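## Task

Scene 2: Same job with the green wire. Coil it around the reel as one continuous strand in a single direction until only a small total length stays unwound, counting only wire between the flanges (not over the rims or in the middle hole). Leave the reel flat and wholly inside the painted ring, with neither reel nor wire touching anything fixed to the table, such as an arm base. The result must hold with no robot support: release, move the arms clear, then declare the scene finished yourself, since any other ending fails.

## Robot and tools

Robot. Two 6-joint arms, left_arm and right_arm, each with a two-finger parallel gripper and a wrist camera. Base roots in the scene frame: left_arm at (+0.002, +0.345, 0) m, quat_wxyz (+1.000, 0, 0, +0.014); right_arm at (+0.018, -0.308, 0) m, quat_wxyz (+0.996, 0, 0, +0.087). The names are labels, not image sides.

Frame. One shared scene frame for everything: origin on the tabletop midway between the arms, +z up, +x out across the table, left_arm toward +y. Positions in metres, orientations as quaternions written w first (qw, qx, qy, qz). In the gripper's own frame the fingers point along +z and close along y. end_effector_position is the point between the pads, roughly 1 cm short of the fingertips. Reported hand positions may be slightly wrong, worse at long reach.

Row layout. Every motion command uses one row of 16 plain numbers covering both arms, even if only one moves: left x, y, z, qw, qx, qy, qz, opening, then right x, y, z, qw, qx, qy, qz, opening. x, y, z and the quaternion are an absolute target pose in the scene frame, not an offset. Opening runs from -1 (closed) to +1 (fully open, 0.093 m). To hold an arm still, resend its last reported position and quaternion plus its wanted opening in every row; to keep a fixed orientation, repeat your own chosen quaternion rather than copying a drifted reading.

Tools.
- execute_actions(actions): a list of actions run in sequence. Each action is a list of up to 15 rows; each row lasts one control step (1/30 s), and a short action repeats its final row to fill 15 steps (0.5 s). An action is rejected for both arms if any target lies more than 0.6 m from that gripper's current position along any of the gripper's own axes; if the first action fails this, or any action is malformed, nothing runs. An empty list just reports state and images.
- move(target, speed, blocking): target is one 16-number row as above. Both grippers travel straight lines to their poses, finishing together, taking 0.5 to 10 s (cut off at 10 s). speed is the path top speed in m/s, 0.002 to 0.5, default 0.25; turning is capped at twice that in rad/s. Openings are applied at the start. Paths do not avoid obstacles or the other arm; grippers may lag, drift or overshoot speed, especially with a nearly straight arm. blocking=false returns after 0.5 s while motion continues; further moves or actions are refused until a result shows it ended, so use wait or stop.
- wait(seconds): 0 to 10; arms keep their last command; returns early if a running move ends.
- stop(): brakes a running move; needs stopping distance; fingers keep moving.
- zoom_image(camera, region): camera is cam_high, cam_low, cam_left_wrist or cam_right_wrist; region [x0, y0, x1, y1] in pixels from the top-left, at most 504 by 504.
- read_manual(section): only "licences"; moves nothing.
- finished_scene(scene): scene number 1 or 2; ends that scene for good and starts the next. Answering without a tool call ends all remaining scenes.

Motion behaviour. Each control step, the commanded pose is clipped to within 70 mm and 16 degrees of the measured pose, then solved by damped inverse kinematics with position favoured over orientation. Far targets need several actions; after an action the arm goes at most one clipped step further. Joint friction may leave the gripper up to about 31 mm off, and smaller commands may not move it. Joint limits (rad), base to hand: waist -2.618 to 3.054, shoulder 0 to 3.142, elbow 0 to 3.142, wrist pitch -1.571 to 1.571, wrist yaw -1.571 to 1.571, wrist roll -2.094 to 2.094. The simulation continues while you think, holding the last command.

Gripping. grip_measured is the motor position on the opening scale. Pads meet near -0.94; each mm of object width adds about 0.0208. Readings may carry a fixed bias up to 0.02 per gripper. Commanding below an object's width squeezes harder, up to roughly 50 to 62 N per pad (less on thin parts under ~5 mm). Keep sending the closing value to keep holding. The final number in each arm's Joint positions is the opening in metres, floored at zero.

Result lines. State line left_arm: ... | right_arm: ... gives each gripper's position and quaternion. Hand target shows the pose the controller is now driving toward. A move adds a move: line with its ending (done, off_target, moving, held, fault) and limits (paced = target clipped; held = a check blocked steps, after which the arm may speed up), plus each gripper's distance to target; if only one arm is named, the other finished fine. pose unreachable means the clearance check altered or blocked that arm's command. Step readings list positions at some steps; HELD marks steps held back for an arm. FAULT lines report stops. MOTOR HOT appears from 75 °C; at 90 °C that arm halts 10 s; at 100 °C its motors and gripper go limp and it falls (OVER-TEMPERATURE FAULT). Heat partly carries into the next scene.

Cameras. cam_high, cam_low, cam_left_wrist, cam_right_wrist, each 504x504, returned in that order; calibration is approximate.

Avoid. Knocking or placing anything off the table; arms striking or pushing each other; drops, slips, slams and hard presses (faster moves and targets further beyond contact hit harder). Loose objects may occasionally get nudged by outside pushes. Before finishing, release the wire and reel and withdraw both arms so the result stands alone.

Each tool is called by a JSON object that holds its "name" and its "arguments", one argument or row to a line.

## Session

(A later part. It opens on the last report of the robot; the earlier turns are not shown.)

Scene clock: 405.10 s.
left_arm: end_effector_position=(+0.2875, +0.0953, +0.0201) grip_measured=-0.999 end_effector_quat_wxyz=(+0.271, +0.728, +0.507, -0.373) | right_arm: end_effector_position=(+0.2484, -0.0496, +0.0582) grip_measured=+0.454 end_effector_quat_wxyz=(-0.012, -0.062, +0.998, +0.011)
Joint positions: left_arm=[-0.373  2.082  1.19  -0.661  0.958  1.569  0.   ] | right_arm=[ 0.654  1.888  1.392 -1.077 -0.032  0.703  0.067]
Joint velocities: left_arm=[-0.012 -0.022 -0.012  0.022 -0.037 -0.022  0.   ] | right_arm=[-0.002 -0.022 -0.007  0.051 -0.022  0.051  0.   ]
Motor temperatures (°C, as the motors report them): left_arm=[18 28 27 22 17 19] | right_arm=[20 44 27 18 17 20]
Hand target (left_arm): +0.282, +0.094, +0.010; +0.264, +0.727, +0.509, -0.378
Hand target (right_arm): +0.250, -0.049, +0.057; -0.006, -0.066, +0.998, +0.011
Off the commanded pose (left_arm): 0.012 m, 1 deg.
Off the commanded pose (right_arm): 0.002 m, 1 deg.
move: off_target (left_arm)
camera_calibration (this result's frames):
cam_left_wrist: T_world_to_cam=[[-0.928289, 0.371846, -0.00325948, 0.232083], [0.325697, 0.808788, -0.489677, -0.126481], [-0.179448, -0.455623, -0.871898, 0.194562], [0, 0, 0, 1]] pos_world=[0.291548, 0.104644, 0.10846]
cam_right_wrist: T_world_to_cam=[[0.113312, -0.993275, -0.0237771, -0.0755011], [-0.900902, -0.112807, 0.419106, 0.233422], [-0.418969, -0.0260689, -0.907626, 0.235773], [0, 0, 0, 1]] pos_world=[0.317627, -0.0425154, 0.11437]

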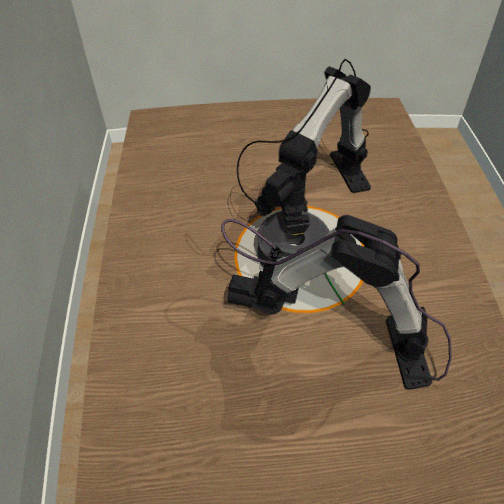

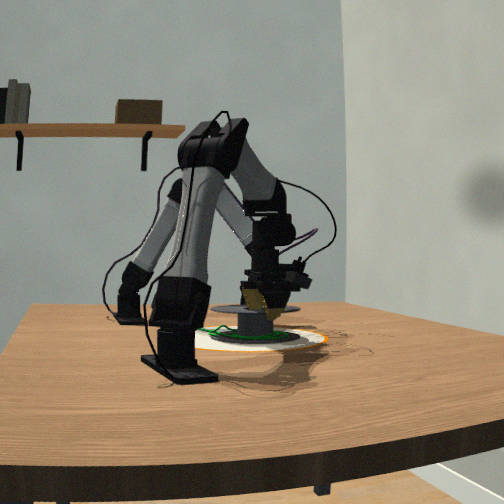

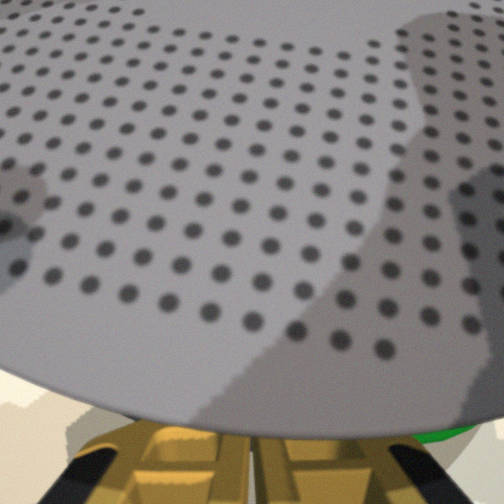

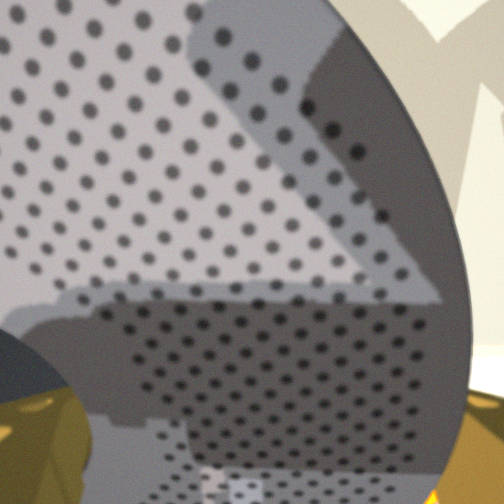

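{"name": "move", "arguments": {
  "target": [0.268,0.097,0.009,0.295,0.68,0.555,-0.36,-1,0.25,-0.0485,0.057,-0.006,-0.066,0.997,0.011,0.28],
  "speed": 0.03
}}

{"name": "zoom_image", "arguments": {
  "camera": "cam_low",
  "region": [180,290,340,370]
}}

Scene clock: 408.10 s.
left_arm: end_effector_position=(+0.2850, +0.0957, +0.0183) grip_measured=-0.999 end_effector_quat_wxyz=(+0.324, +0.688, +0.546, -0.353) | right_arm: end_effector_position=(+0.2482, -0.0496, +0.0582) grip_measured=+0.454 end_effector_quat_wxyz=(-0.012, -0.061, +0.998, +0.011)
Joint positions: left_arm=[-0.371  1.971  0.959 -0.279  0.972  1.309  0.   ] | right_arm=[ 0.654  1.888  1.392 -1.078 -0.033  0.706  0.067]
Joint velocities: left_arm=[-0.002 -0.002  0.012 -0.007 -0.022 -0.051  0.   ] | right_arm=[0.007 0.012 0.007 0.037 0.007 0.007 0.   ]
Motor temperatures (°C, as the motors report them): left_arm=[18 29 27 22 17 19] | right_arm=[20 44 27 18 17 20]
Hand target (left_arm): +0.268, +0.098, +0.009; +0.296, +0.685, +0.558, -0.363
Hand target (right_arm): +0.250, -0.049, +0.057; -0.006, -0.066, +0.998, +0.011
Off the commanded pose (left_arm): 0.019 m, 4 deg.
Off the commanded pose (right_arm): 0.002 m, 1 deg.
move: off_target (left_arm)
camera_calibration (this result's frames):
cam_left_wrist: T_world_to_cam=[[-0.971811, 0.230877, -0.0477483, 0.256375], [0.221427, 0.824254, -0.521129, -0.0980348], [-0.0809602, -0.517012, -0.852141, 0.170117], [0, 0, 0, 1]] pos_world=[0.284628, 0.109567, 0.106117]
cam_right_wrist: T_world_to_cam=[[0.11063, -0.993564, -0.0243285, -0.0747324], [-0.900716, -0.110578, 0.420098, 0.233249], [-0.420085, -0.0245624, -0.907152, 0.236019], [0, 0, 0, 1]] pos_world=[0.317507, -0.0426619, 0.1143]

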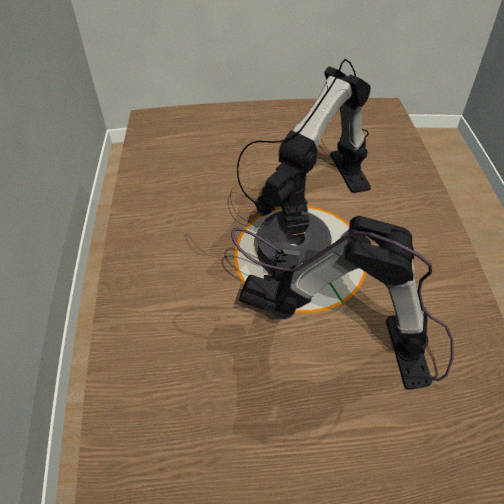

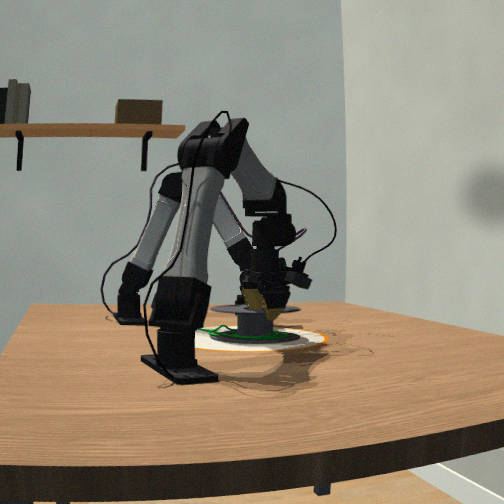

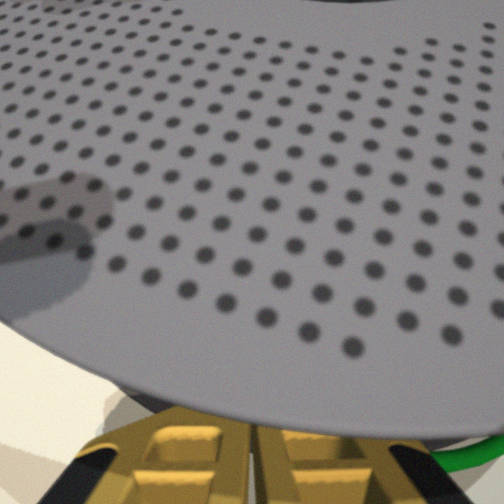

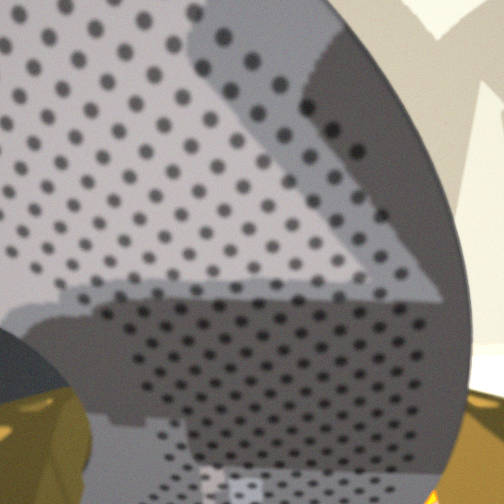

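Region (180, 290, 340, 370) of cam_low's 504x504 image, scaled by 3.150, with more detail than that image has.

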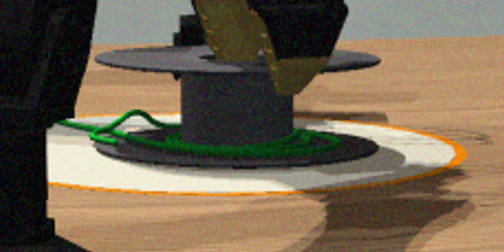

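{"name": "move", "arguments": {
  "target": [0.248,0.101,0.009,0.327,0.627,0.627,-0.327,-1,0.25,-0.0485,0.057,-0.006,-0.066,0.997,0.011,0.28],
  "speed": 0.03
}}

Scene clock: 412.10 s.
left_arm: end_effector_position=(+0.2656, +0.0986, +0.0175) grip_measured=-0.999 end_effector_quat_wxyz=(+0.355, +0.630, +0.612, -0.319) | right_arm: end_effector_position=(+0.2473, -0.0491, +0.0582) grip_measured=+0.454 end_effector_quat_wxyz=(-0.015, -0.071, +0.997, +0.013)
Joint positions: left_arm=[-0.413  1.811  0.666  0.14   0.87   0.946  0.   ] | right_arm=[ 0.654  1.888  1.392 -1.079 -0.039  0.685  0.067]
Joint velocities: left_arm=[-0.002 -0.002 -0.017  0.125 -0.022 -0.066  0.   ] | right_arm=[-0.017 -0.007 -0.002 -0.007 -0.007 -0.051 -0.   ]
Motor temperatures (°C, as the motors report them): left_arm=[18 29 26 22 17 19] | right_arm=[20 44 27 18 17 20]
Hand target (left_arm): +0.248, +0.102, +0.008; +0.326, +0.628, +0.626, -0.327
Hand target (right_arm): +0.250, -0.049, +0.057; -0.006, -0.066, +0.998, +0.011
Off the commanded pose (left_arm): 0.020 m, 4 deg.
Off the commanded pose (right_arm): 0.003 m, 1 deg.
move: off_target (left_arm)
camera_calibration (this result's frames):
cam_left_wrist: T_world_to_cam=[[-0.998408, 0.03465, -0.0444955, 0.263142], [0.0527409, 0.853085, -0.5191, -0.05463], [0.0199717, -0.520621, -0.853555, 0.143029], [0, 0, 0, 1]] pos_world=[0.262748, 0.11195, 0.105433]
cam_right_wrist: T_world_to_cam=[[0.131666, -0.990876, -0.0287823, -0.0789501], [-0.896111, -0.131388, 0.423937, 0.230053], [-0.423851, -0.030026, -0.905234, 0.236221], [0, 0, 0, 1]] pos_world=[0.31667, -0.0409109, 0.114035]

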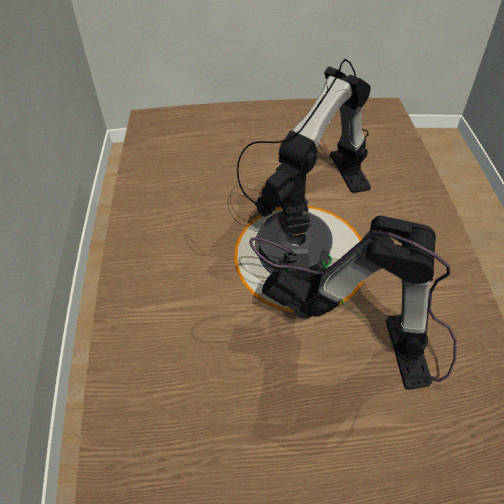

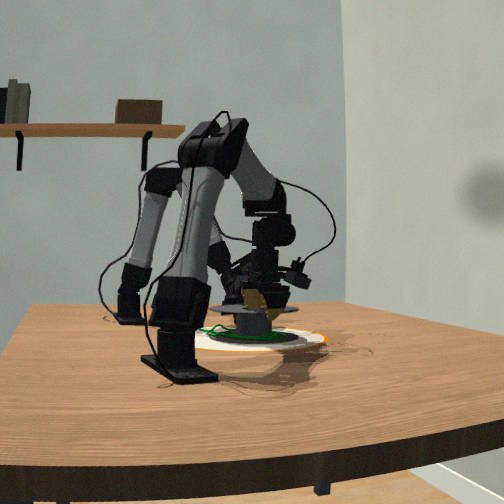

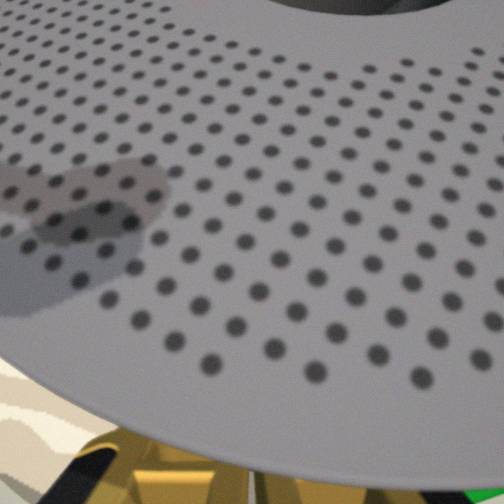

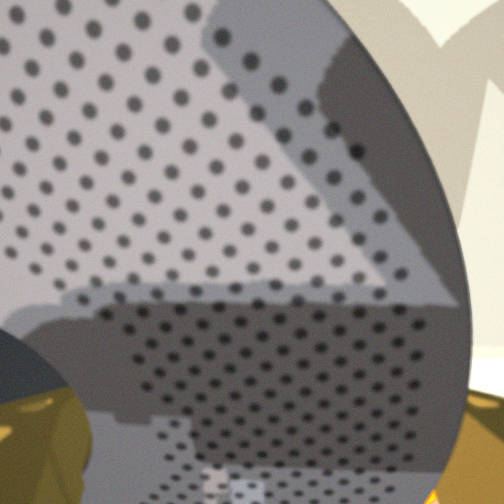

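{"name": "zoom_image", "arguments": {
  "camera": "cam_high",
  "region": [220,190,380,320]
}}

Region (220, 190, 380, 320) of cam_high's 504x504 image, scaled by 3.150, with more detail than that image has; it fills the top 410 rows of this view, and the rest is white.

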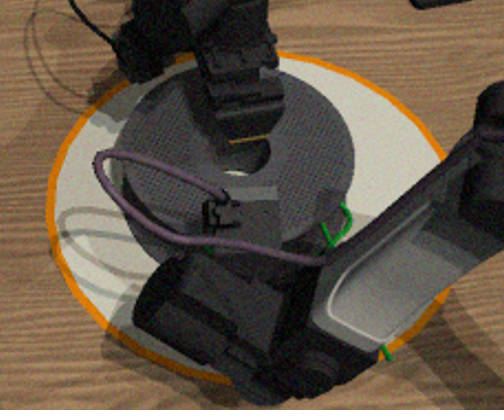

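Continue the sweep, slightly further out radially.

{"name": "move", "arguments": {
  "target": [0.225,0.103,0.009,0.36,0.56,0.69,-0.29,-1,0.25,-0.0485,0.057,-0.006,-0.066,0.997,0.011,0.28],
  "speed": 0.03
}}

Scene clock: 416.50 s.
left_arm: end_effector_position=(+0.2411, +0.1003, +0.0168) grip_measured=-0.999 end_effector_quat_wxyz=(+0.383, +0.560, +0.678, -0.282) | right_arm: end_effector_position=(+0.2470, -0.0492, +0.0582) grip_measured=+0.454 end_effector_quat_wxyz=(-0.016, -0.072, +0.997, +0.013)
Joint positions: left_arm=[-0.512  1.673  0.41   0.488  0.674  0.605  0.   ] | right_arm=[ 0.654  1.888  1.392 -1.08  -0.04   0.683  0.067]
Joint velocities: left_arm=[ 0.002 -0.007 -0.002  0.051 -0.022 -0.022  0.   ] | right_arm=[ 0.002 -0.002 -0.012 -0.022 -0.007 -0.037 -0.001]
Motor temperatures (°C, as the motors report them): left_arm=[18 30 26 22 17 19] | right_arm=[20 44 27 18 17 20]
Hand target (left_arm): +0.225, +0.104, +0.008; +0.359, +0.560, +0.688, -0.289
Hand target (right_arm): +0.250, -0.049, +0.057; -0.006, -0.066, +0.998, +0.011
Off the commanded pose (left_arm): 0.018 m, 3 deg.
Off the commanded pose (right_arm): 0.003 m, 1 deg.
move: off_target (left_arm)
camera_calibration (this result's frames):
cam_left_wrist: T_world_to_cam=[[-0.983569, -0.177357, -0.0337078, 0.256055], [-0.134658, 0.845103, -0.517367, -0.00913788], [0.120245, -0.504327, -0.855099, 0.117972], [0, 0, 0, 1]] pos_world=[0.236432, 0.112632, 0.104781]
cam_right_wrist: T_world_to_cam=[[0.133514, -0.990632, -0.0286907, -0.0794788], [-0.895311, -0.132979, 0.425129, 0.229437], [-0.424962, -0.0310734, -0.904678, 0.236294], [0, 0, 0, 1]] pos_world=[0.316445, -0.0408814, 0.113949]

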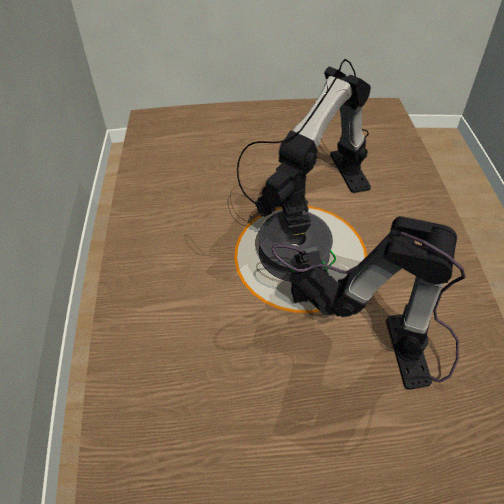

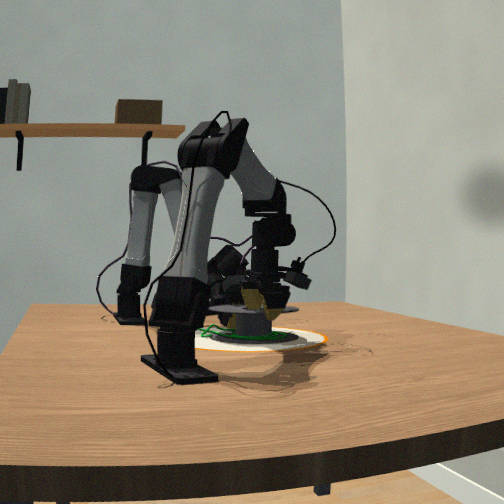

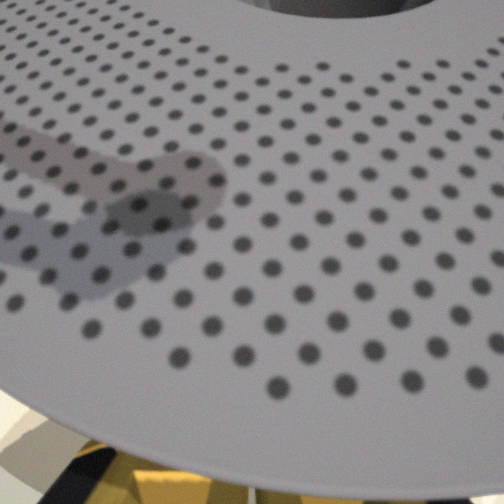

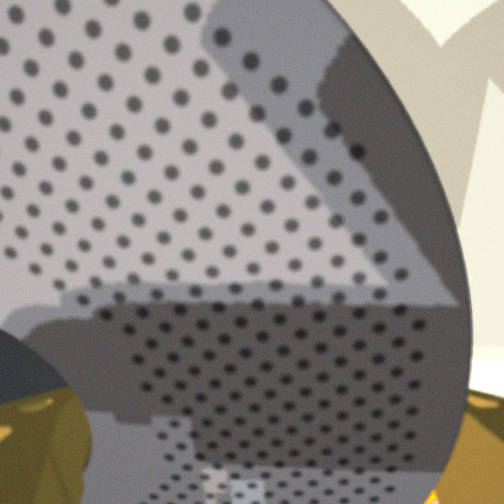

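{"name": "move", "arguments": {
  "target": [0.195,0.098,0.009,0.390,0.477,0.748,-0.248,-1,0.25,-0.0485,0.057,-0.006,-0.066,0.997,0.011,0.28],
  "speed": 0.03
}}

{"name": "zoom_image", "arguments": {
  "camera": "cam_high",
  "region": [240,200,380,320]
}}

Scene clock: 421.03 s.
left_arm: end_effector_position=(+0.2089, +0.0947, +0.0159) grip_measured=-0.999 end_effector_quat_wxyz=(+0.409, +0.473, +0.741, -0.243) | right_arm: end_effector_position=(+0.2465, -0.0496, +0.0583) grip_measured=+0.454 end_effector_quat_wxyz=(-0.017, -0.073, +0.997, +0.012)
Joint positions: left_arm=[-0.74   1.566  0.208  0.743  0.325  0.254  0.   ] | right_arm=[ 0.654  1.888  1.392 -1.083 -0.04   0.682  0.067]
Joint velocities: left_arm=[ 0.002  0.002  0.012 -0.037 -0.066 -0.066  0.   ] | right_arm=[-0.002 -0.012 -0.027 -0.037 -0.007  0.007  0.001]
Motor temperatures (°C, as the motors report them): left_arm=[18 29 26 23 17 19] | right_arm=[20 44 27 18 17 20]
Hand target (left_arm): +0.196, +0.099, +0.008; +0.389, +0.477, +0.748, -0.247
Hand target (right_arm): +0.250, -0.049, +0.057; -0.006, -0.066, +0.998, +0.011
Off the commanded pose (left_arm): 0.016 m, 2 deg.
Off the commanded pose (right_arm): 0.004 m, 1 deg.
move: off_target (left_arm)
camera_calibration (this result's frames):
cam_left_wrist: T_world_to_cam=[[-0.916195, -0.400484, -0.0140871, 0.230171], [-0.335647, 0.78612, -0.518995, 0.0383918], [0.218924, -0.470773, -0.854661, 0.0944768], [0, 0, 0, 1]] pos_world=[0.203085, 0.106476, 0.103913]
cam_right_wrist: T_world_to_cam=[[0.134586, -0.990525, -0.0273134, -0.0801821], [-0.89428, -0.133289, 0.427196, 0.228552], [-0.42679, -0.0330689, -0.903746, 0.236378], [0, 0, 0, 1]] pos_world=[0.316065, -0.0411421, 0.113799]

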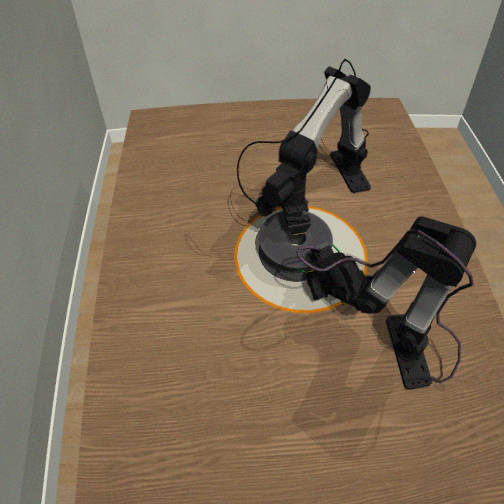

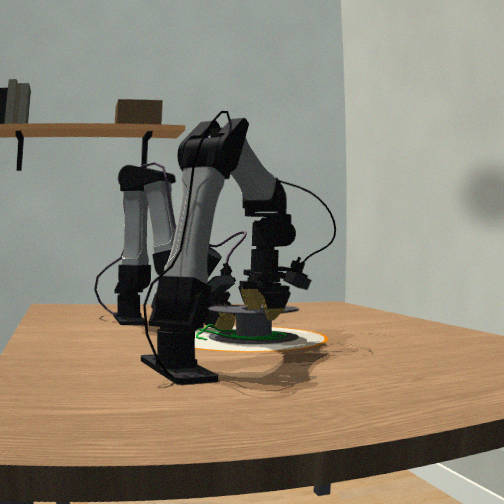

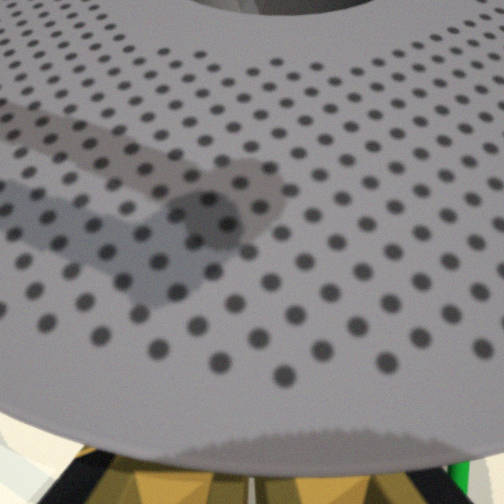

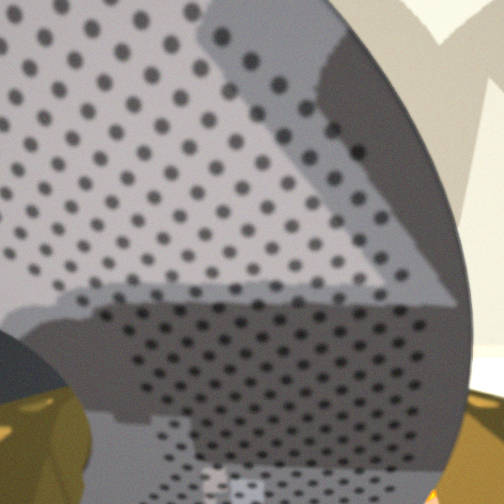

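Region (240, 200, 380, 320) of cam_high's 504x504 image, scaled by 3.600, with more detail than that image has; it fills the top 432 rows of this view, and the rest is white.

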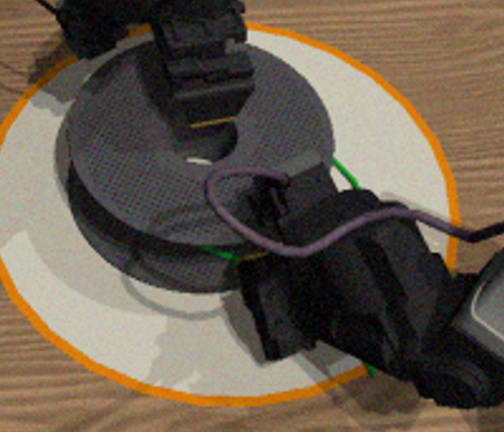

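{"name": "move", "arguments": {
  "target": [0.19,0.15,0.05,0.390,0.477,0.748,-0.248,-1,0.25,-0.0485,0.057,-0.006,-0.066,0.997,0.011,0.28],
  "speed": 0.06
}}

Scene clock: 423.17 s.
left_arm: end_effector_position=(+0.1914, +0.1487, +0.0443) grip_measured=-0.999 end_effector_quat_wxyz=(+0.385, +0.475, +0.752, -0.246) | right_arm: end_effector_position=(+0.2465, -0.0497, +0.0583) grip_measured=+0.454 end_effector_quat_wxyz=(-0.017, -0.070, +0.997, +0.012)
Joint positions: left_arm=[-0.53   1.075  0.177  0.173  0.499  0.397  0.   ] | right_arm=[ 0.654  1.888  1.392 -1.083 -0.04   0.687  0.067]
Joint velocities: left_arm=[-0.027 -0.017 -0.012 -0.051 -0.037  0.007  0.   ] | right_arm=[-0.002 -0.002 -0.022 -0.037 -0.022 -0.051 -0.   ]
Motor temperatures (°C, as the motors report them): left_arm=[18 29 26 23 17 19] | right_arm=[20 44 27 18 17 20]
Hand target (left_arm): +0.191, +0.149, +0.049; +0.391, +0.476, +0.748, -0.248
Hand target (right_arm): +0.250, -0.049, +0.057; -0.006, -0.066, +0.998, +0.011
Off the commanded pose (left_arm): 0.006 m, 1 deg.
Off the commanded pose (right_arm): 0.004 m, 1 deg.
move: done
camera_calibration (this result's frames):
cam_left_wrist: T_world_to_cam=[[-0.918668, -0.394625, 0.0178882, 0.234282], [-0.35362, 0.801339, -0.482502, 0.00432658], [0.176073, -0.449585, -0.875712, 0.153983], [0, 0, 0, 1]] pos_world=[0.189645, 0.158215, 0.132742]
cam_right_wrist: T_world_to_cam=[[0.129289, -0.991242, -0.026899, -0.0789951], [-0.894819, -0.128315, 0.427591, 0.228844], [-0.427298, -0.0312129, -0.903572, 0.236557], [0, 0, 0, 1]] pos_world=[0.316067, -0.0415554, 0.11377]

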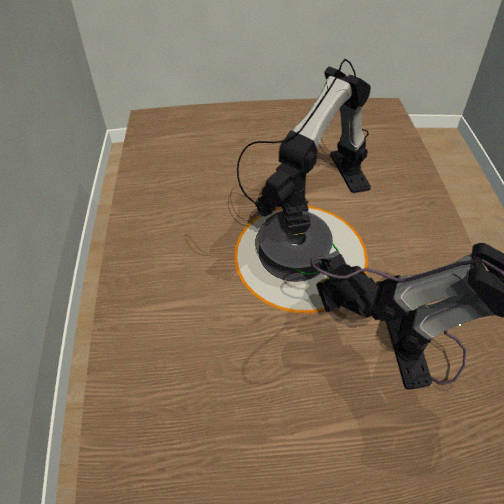

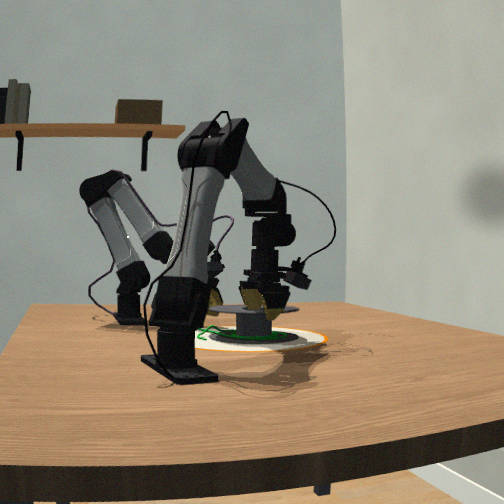

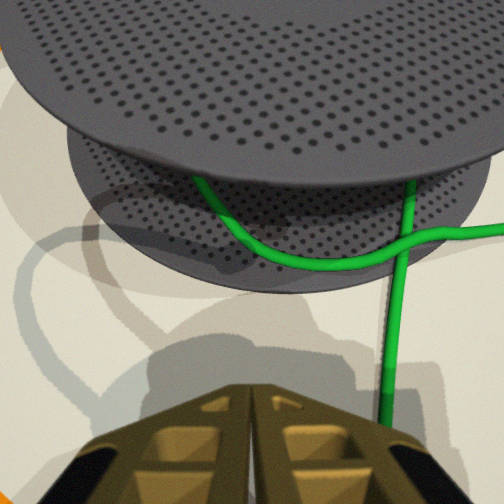

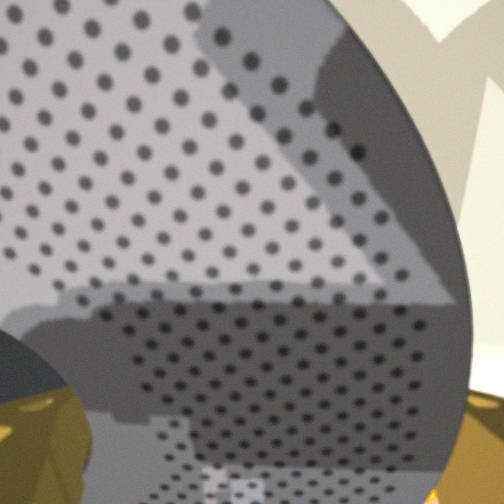

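{"name": "move", "arguments": {
  "target": [0.145,0.125,0.05,0.43,0.34,0.82,-0.18,-1,0.25,-0.0485,0.057,-0.006,-0.066,0.997,0.011,0.28],
  "speed": 0.08
}}

Scene clock: 426.17 s.
left_arm: end_effector_position=(+0.1462, +0.1264, +0.0480) grip_measured=-0.999 end_effector_quat_wxyz=(+0.427, +0.342, +0.817, -0.182) | right_arm: end_effector_position=(+0.2465, -0.0497, +0.0583) grip_measured=+0.454 end_effector_quat_wxyz=(-0.017, -0.070, +0.997, +0.012)
Joint positions: left_arm=[-1.219  0.881  0.104  0.135 -0.32  -0.238  0.   ] | right_arm=[ 0.654  1.888  1.392 -1.083 -0.04   0.687  0.067]
Joint velocities: left_arm=[-0.022  0.017  0.012 -0.022  0.007  0.051  0.   ] | right_arm=[-0.022 -0.002 -0.017  0.007 -0.066  0.095 -0.   ]
Motor temperatures (°C, as the motors report them): left_arm=[18 29 26 24 17 19] | right_arm=[20 44 27 18 17 20]
Hand target (left_arm): +0.146, +0.127, +0.049; +0.428, +0.340, +0.818, -0.178
Hand target (right_arm): +0.250, -0.049, +0.057; -0.006, -0.066, +0.998, +0.011
Off the commanded pose (left_arm): 0.003 m, 0 deg.
Off the commanded pose (right_arm): 0.004 m, 1 deg.
move: done
camera_calibration (this result's frames):
cam_left_wrist: T_world_to_cam=[[-0.738676, -0.673774, 0.0196507, 0.192797], [-0.591859, 0.634367, -0.497274, 0.0646596], [0.322585, -0.378955, -0.867371, 0.124364], [0, 0, 0, 1]] pos_world=[0.140566, 0.136012, 0.136234]
cam_right_wrist: T_world_to_cam=[[0.129289, -0.991242, -0.026899, -0.0789951], [-0.894819, -0.128315, 0.427591, 0.228844], [-0.427298, -0.0312129, -0.903572, 0.236557], [0, 0, 0, 1]] pos_world=[0.316067, -0.0415554, 0.11377]

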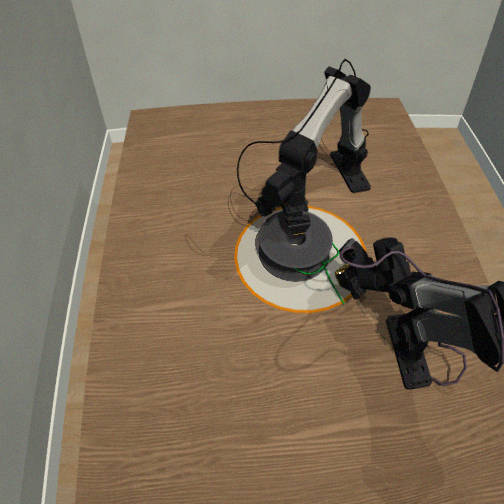

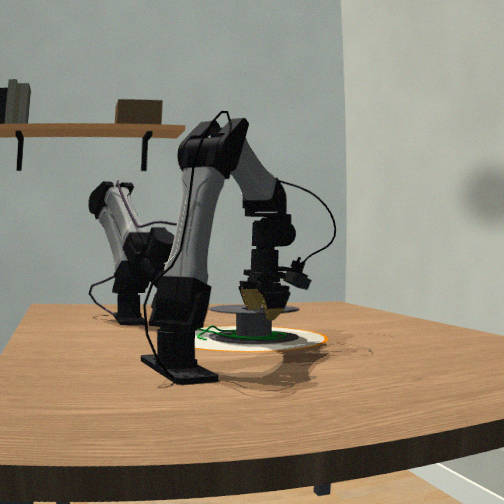

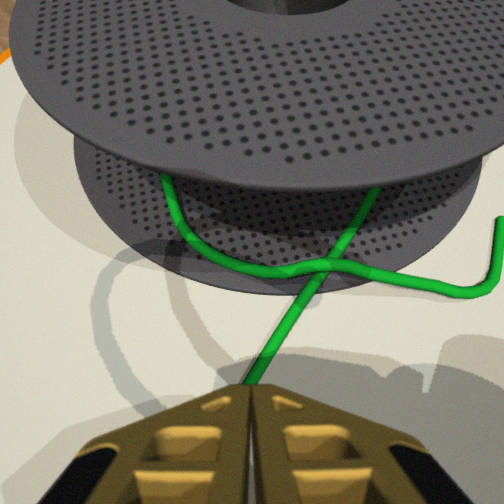

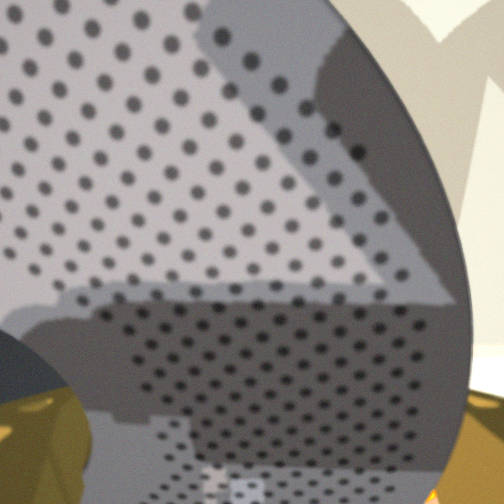

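{"name": "move", "arguments": {
  "target": [0.12,0.075,0.035,0.446,0.230,0.857,-0.120,-1,0.25,-0.0485,0.057,-0.006,-0.066,0.997,0.011,0.28],
  "speed": 0.06
}}

{"name": "move", "arguments": {
  "target": [0.123,0.072,0.008,0.446,0.230,0.857,-0.120,-1,0.25,-0.0485,0.057,-0.006,-0.066,0.997,0.011,0.28],
  "speed": 0.03
}}

Scene clock: 432.60 s.
left_arm: end_effector_position=(+0.1208, +0.0792, +0.0360) grip_measured=-0.999 end_effector_quat_wxyz=(+0.443, +0.228, +0.858, -0.126) | right_arm: end_effector_position=(+0.2465, -0.0497, +0.0583) grip_measured=+0.454 end_effector_quat_wxyz=(-0.017, -0.070, +0.997, +0.012)
Joint positions: left_arm=[-1.596  1.401  0.361  0.1   -0.777 -0.783  0.   ] | right_arm=[ 0.654  1.888  1.392 -1.083 -0.04   0.687  0.067]
Joint velocities: left_arm=[-0.017 -0.002 -0.002 -0.081 -0.022  0.007  0.   ] | right_arm=[ 0.002 -0.002 -0.012  0.007 -0.007 -0.007  0.001]
Motor temperatures (°C, as the motors report them): left_arm=[18 28 27 24 17 19] | right_arm=[20 44 27 18 17 20]
Hand target (left_arm): +0.120, +0.077, +0.036; +0.445, +0.230, +0.857, -0.119
Hand target (right_arm): +0.250, -0.049, +0.057; -0.006, -0.066, +0.998, +0.011
Off the commanded pose (left_arm): 0.004 m, 1 deg.
Off the commanded pose (right_arm): 0.004 m, 1 deg.
move: done
camera_calibration (this result's frames):
cam_left_wrist: T_world_to_cam=[[-0.534184, -0.844873, 0.0289268, 0.131017], [-0.744428, 0.45391, -0.489686, 0.106015], [0.400593, -0.283117, -0.871419, 0.0873938], [0, 0, 0, 1]] pos_world=[0.113899, 0.0873142, 0.124281]
cam_right_wrist: T_world_to_cam=[[0.129289, -0.991242, -0.026899, -0.0789951], [-0.894819, -0.128315, 0.427591, 0.228844], [-0.427298, -0.0312129, -0.903572, 0.236557], [0, 0, 0, 1]] pos_world=[0.316067, -0.0415554, 0.11377]

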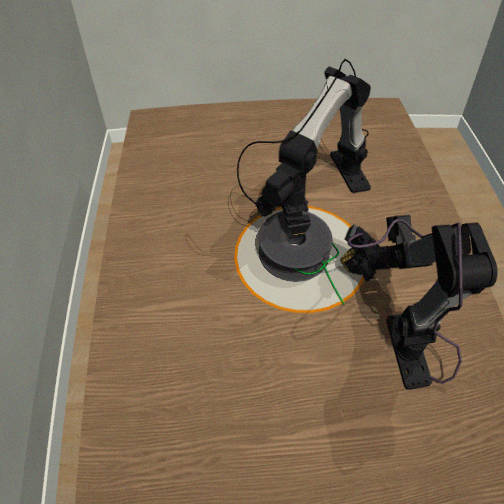

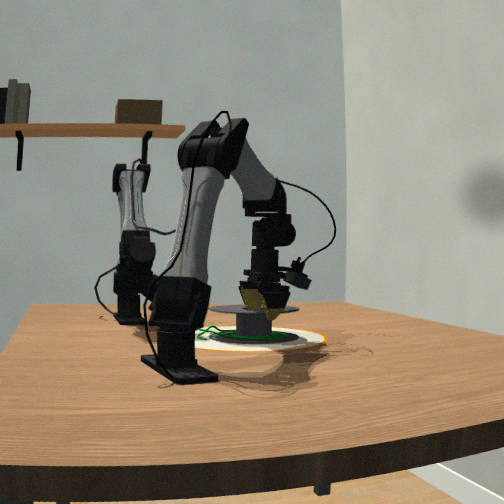

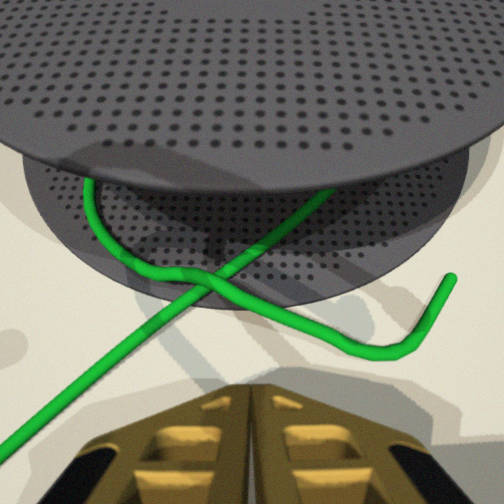

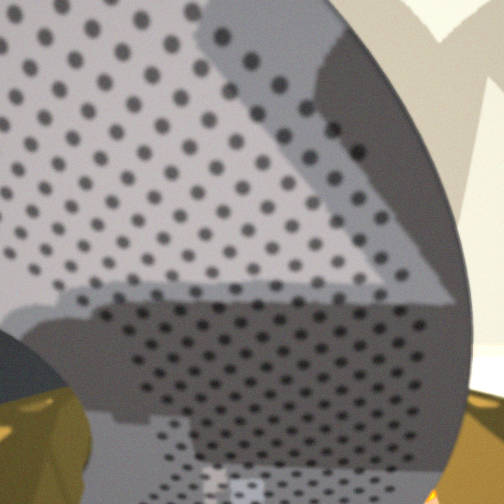

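Scene clock: 434.03 s.
left_arm: end_effector_position=(+0.1208, +0.0671, +0.0147) grip_measured=-0.999 end_effector_quat_wxyz=(+0.444, +0.228, +0.857, -0.129) | right_arm: end_effector_position=(+0.2465, -0.0497, +0.0583) grip_measured=+0.454 end_effector_quat_wxyz=(-0.017, -0.070, +0.997, +0.012)
Joint positions: left_arm=[-1.596  1.563  0.361  0.268 -0.777 -0.781  0.   ] | right_arm=[ 0.654  1.888  1.392 -1.083 -0.04   0.687  0.067]
Joint velocities: left_arm=[ 0.012  0.002 -0.027 -0.022 -0.007 -0.037  0.   ] | right_arm=[-0.002 -0.012 -0.027 -0.022  0.022  0.022 -0.   ]
Motor temperatures (°C, as the motors report them): left_arm=[18 28 27 24 17 19] | right_arm=[20 44 27 18 17 20]
Hand target (left_arm): +0.123, +0.072, +0.009; +0.446, +0.230, +0.857, -0.120
Hand target (right_arm): +0.250, -0.049, +0.057; -0.006, -0.066, +0.998, +0.011
Off the commanded pose (left_arm): 0.009 m, 1 deg.
Off the commanded pose (right_arm): 0.004 m, 1 deg.
move: done
camera_calibration (this result's frames):
cam_left_wrist: T_world_to_cam=[[-0.535514, -0.843899, 0.0325343, 0.121466], [-0.743174, 0.452599, -0.492794, 0.101067], [0.401144, -0.288077, -0.869537, 0.0656255], [0, 0, 0, 1]] pos_world=[0.113832, 0.0756671, 0.102918]
cam_right_wrist: T_world_to_cam=[[0.129289, -0.991242, -0.026899, -0.0789951], [-0.894819, -0.128315, 0.427591, 0.228844], [-0.427298, -0.0312129, -0.903572, 0.236557], [0, 0, 0, 1]] pos_world=[0.316067, -0.0415554, 0.11377]

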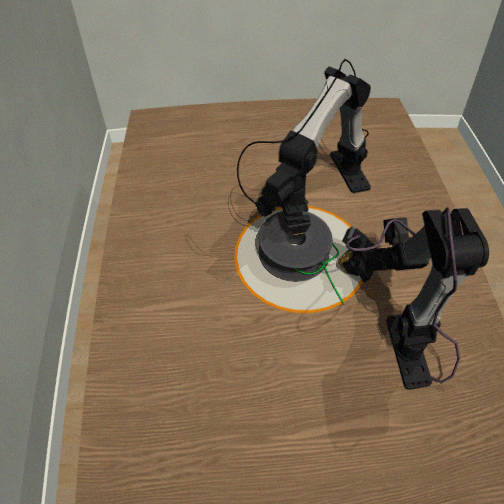

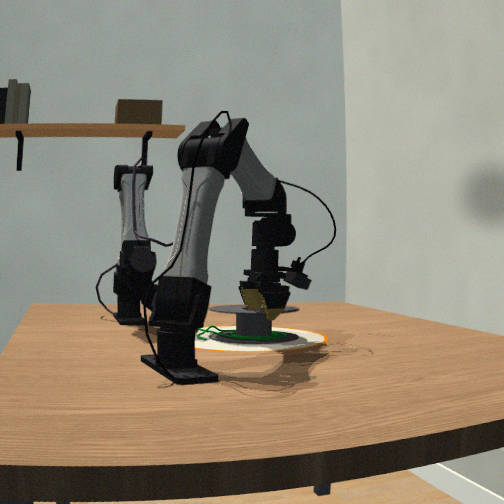

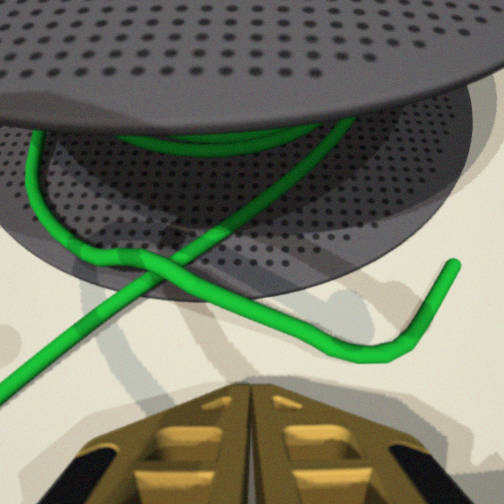

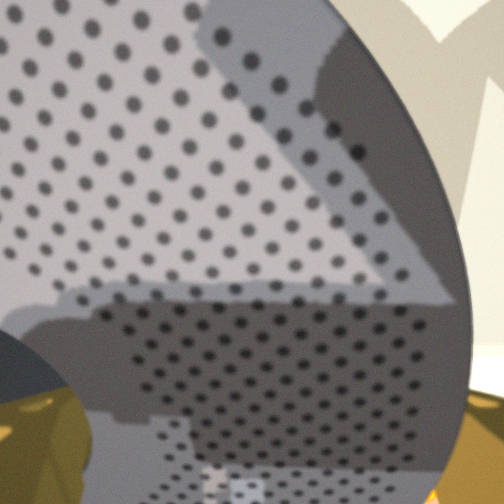

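{"name": "move", "arguments": {
  "target": [0.142,0.064,0.011,0.446,0.230,0.857,-0.120,-1,0.25,-0.0485,0.057,-0.006,-0.066,0.997,0.011,0.28],
  "speed": 0.03
}}

Scene clock: 435.97 s.
left_arm: end_effector_position=(+0.1405, +0.0671, +0.0137) grip_measured=-0.999 end_effector_quat_wxyz=(+0.448, +0.229, +0.856, -0.117) | right_arm: end_effector_position=(+0.2465, -0.0497, +0.0583) grip_measured=+0.454 end_effector_quat_wxyz=(-0.017, -0.070, +0.997, +0.012)
Joint positions: left_arm=[-1.512  1.586  0.361  0.336 -0.743 -0.688  0.   ] | right_arm=[ 0.654  1.888  1.392 -1.083 -0.04   0.687  0.067]
Joint velocities: left_arm=[-0.002  0.002 -0.012  0.066  0.037 -0.037  0.   ] | right_arm=[-0.007  0.012 -0.017 -0.066 -0.051  0.051  0.001]
Motor temperatures (°C, as the motors report them): left_arm=[18 27 26 24 17 19] | right_arm=[20 44 27 18 17 20]
Hand target (left_arm): +0.142, +0.064, +0.011; +0.446, +0.230, +0.857, -0.120
Hand target (right_arm): +0.250, -0.049, +0.057; -0.006, -0.066, +0.998, +0.011
Off the commanded pose (left_arm): 0.004 m, 0 deg.
Off the commanded pose (right_arm): 0.004 m, 1 deg.
move: done
camera_calibration (this result's frames):
cam_left_wrist: T_world_to_cam=[[-0.527471, -0.84953, 0.00852512, 0.131537], [-0.740874, 0.455049, -0.494, 0.114729], [0.415788, -0.266887, -0.86942, 0.0534126], [0, 0, 0, 1]] pos_world=[0.132174, 0.0737926, 0.101993]
cam_right_wrist: T_world_to_cam=[[0.129289, -0.991242, -0.026899, -0.0789951], [-0.894819, -0.128315, 0.427591, 0.228844], [-0.427298, -0.0312129, -0.903572, 0.236557], [0, 0, 0, 1]] pos_world=[0.316067, -0.0415554, 0.11377]

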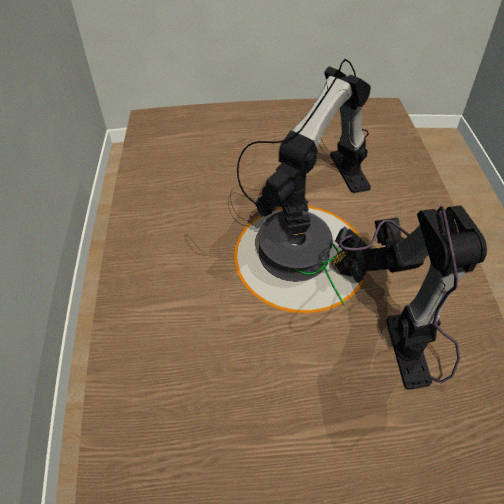

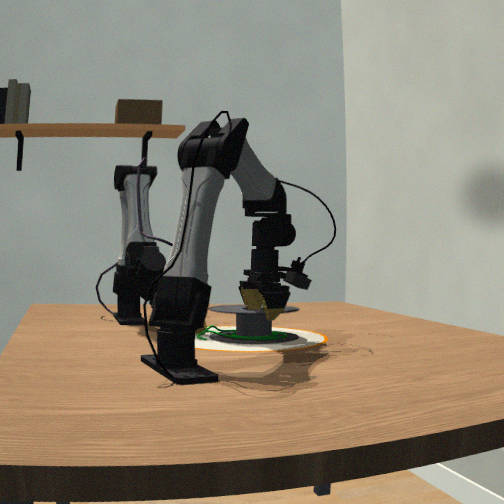

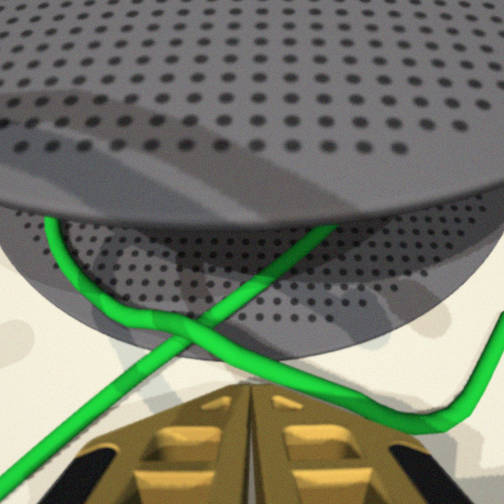

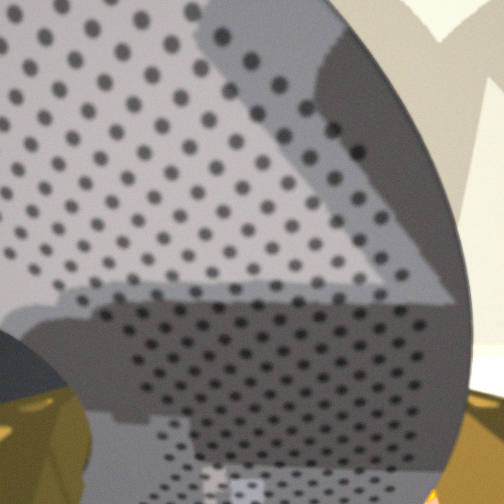

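{"name": "move", "arguments": {
  "target": [0.163,0.052,0.011,0.446,0.230,0.857,-0.120,-1,0.25,-0.0485,0.057,-0.006,-0.066,0.997,0.011,0.28],
  "speed": 0.025
}}

Scene clock: 437.57 s.
left_arm: end_effector_position=(+0.1565, +0.0635, +0.0120) grip_measured=-0.999 end_effector_quat_wxyz=(+0.449, +0.237, +0.855, -0.106) | right_arm: end_effector_position=(+0.2478, -0.0505, +0.0582) grip_measured=+0.454 end_effector_quat_wxyz=(-0.013, -0.070, +0.997, +0.009)
Joint positions: left_arm=[-1.443  1.62   0.378  0.387 -0.705 -0.601  0.   ] | right_arm=[ 0.654  1.888  1.392 -1.082 -0.031  0.687  0.067]
Joint velocities: left_arm=[ 0.012 -0.002 -0.002 -0.007 -0.037 -0.037  0.   ] | right_arm=[ 0.012 -0.002  0.002 -0.037 -0.022 -0.037  0.001]
Motor temperatures (°C, as the motors report them): left_arm=[18 27 26 24 17 19] | right_arm=[20 44 27 18 17 20]
Hand target (left_arm): +0.162, +0.052, +0.012; +0.446, +0.230, +0.856, -0.120
Hand target (right_arm): +0.250, -0.049, +0.057; -0.006, -0.066, +0.998, +0.011
Off the commanded pose (left_arm): 0.013 m, 2 deg.
Off the commanded pose (right_arm): 0.003 m, 1 deg.
move: off_target (left_arm)
camera_calibration (this result's frames):
cam_left_wrist: T_world_to_cam=[[-0.53182, -0.846673, -0.0176859, 0.137792], [-0.733984, 0.471253, -0.489068, 0.125257], [0.422415, -0.247115, -0.872067, 0.0420793], [0, 0, 0, 1]] pos_world=[0.147442, 0.0680353, 0.100392]
cam_right_wrist: T_world_to_cam=[[0.129535, -0.99136, -0.0206212, -0.0804313], [-0.898001, -0.126105, 0.421535, 0.231196], [-0.420493, -0.0360858, -0.906578, 0.235286], [0, 0, 0, 1]] pos_world=[0.31697, -0.0420909, 0.114189]

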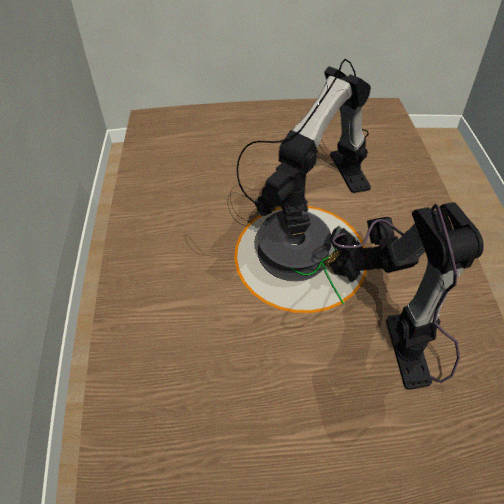

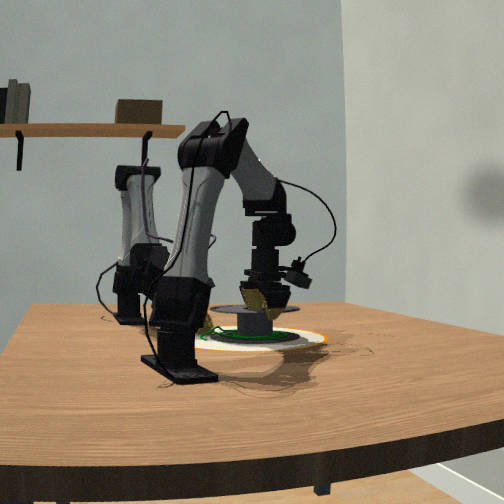

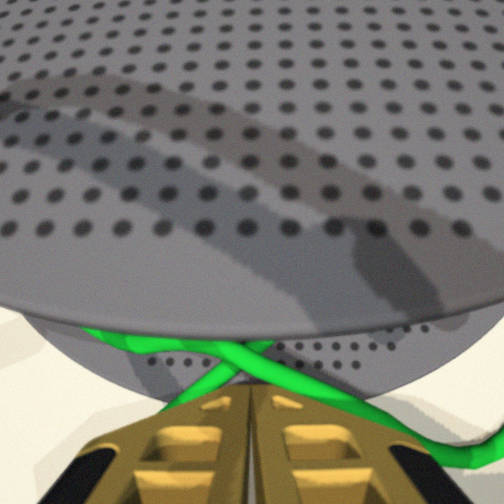

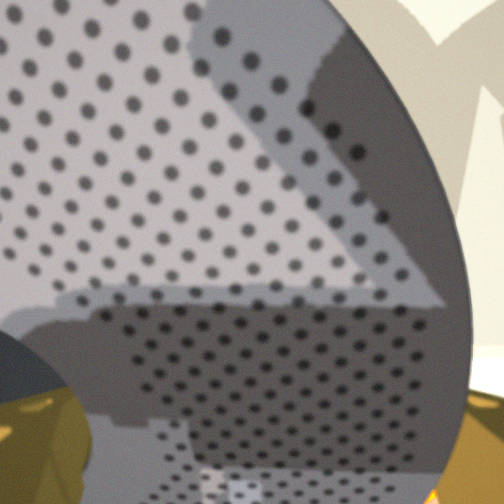

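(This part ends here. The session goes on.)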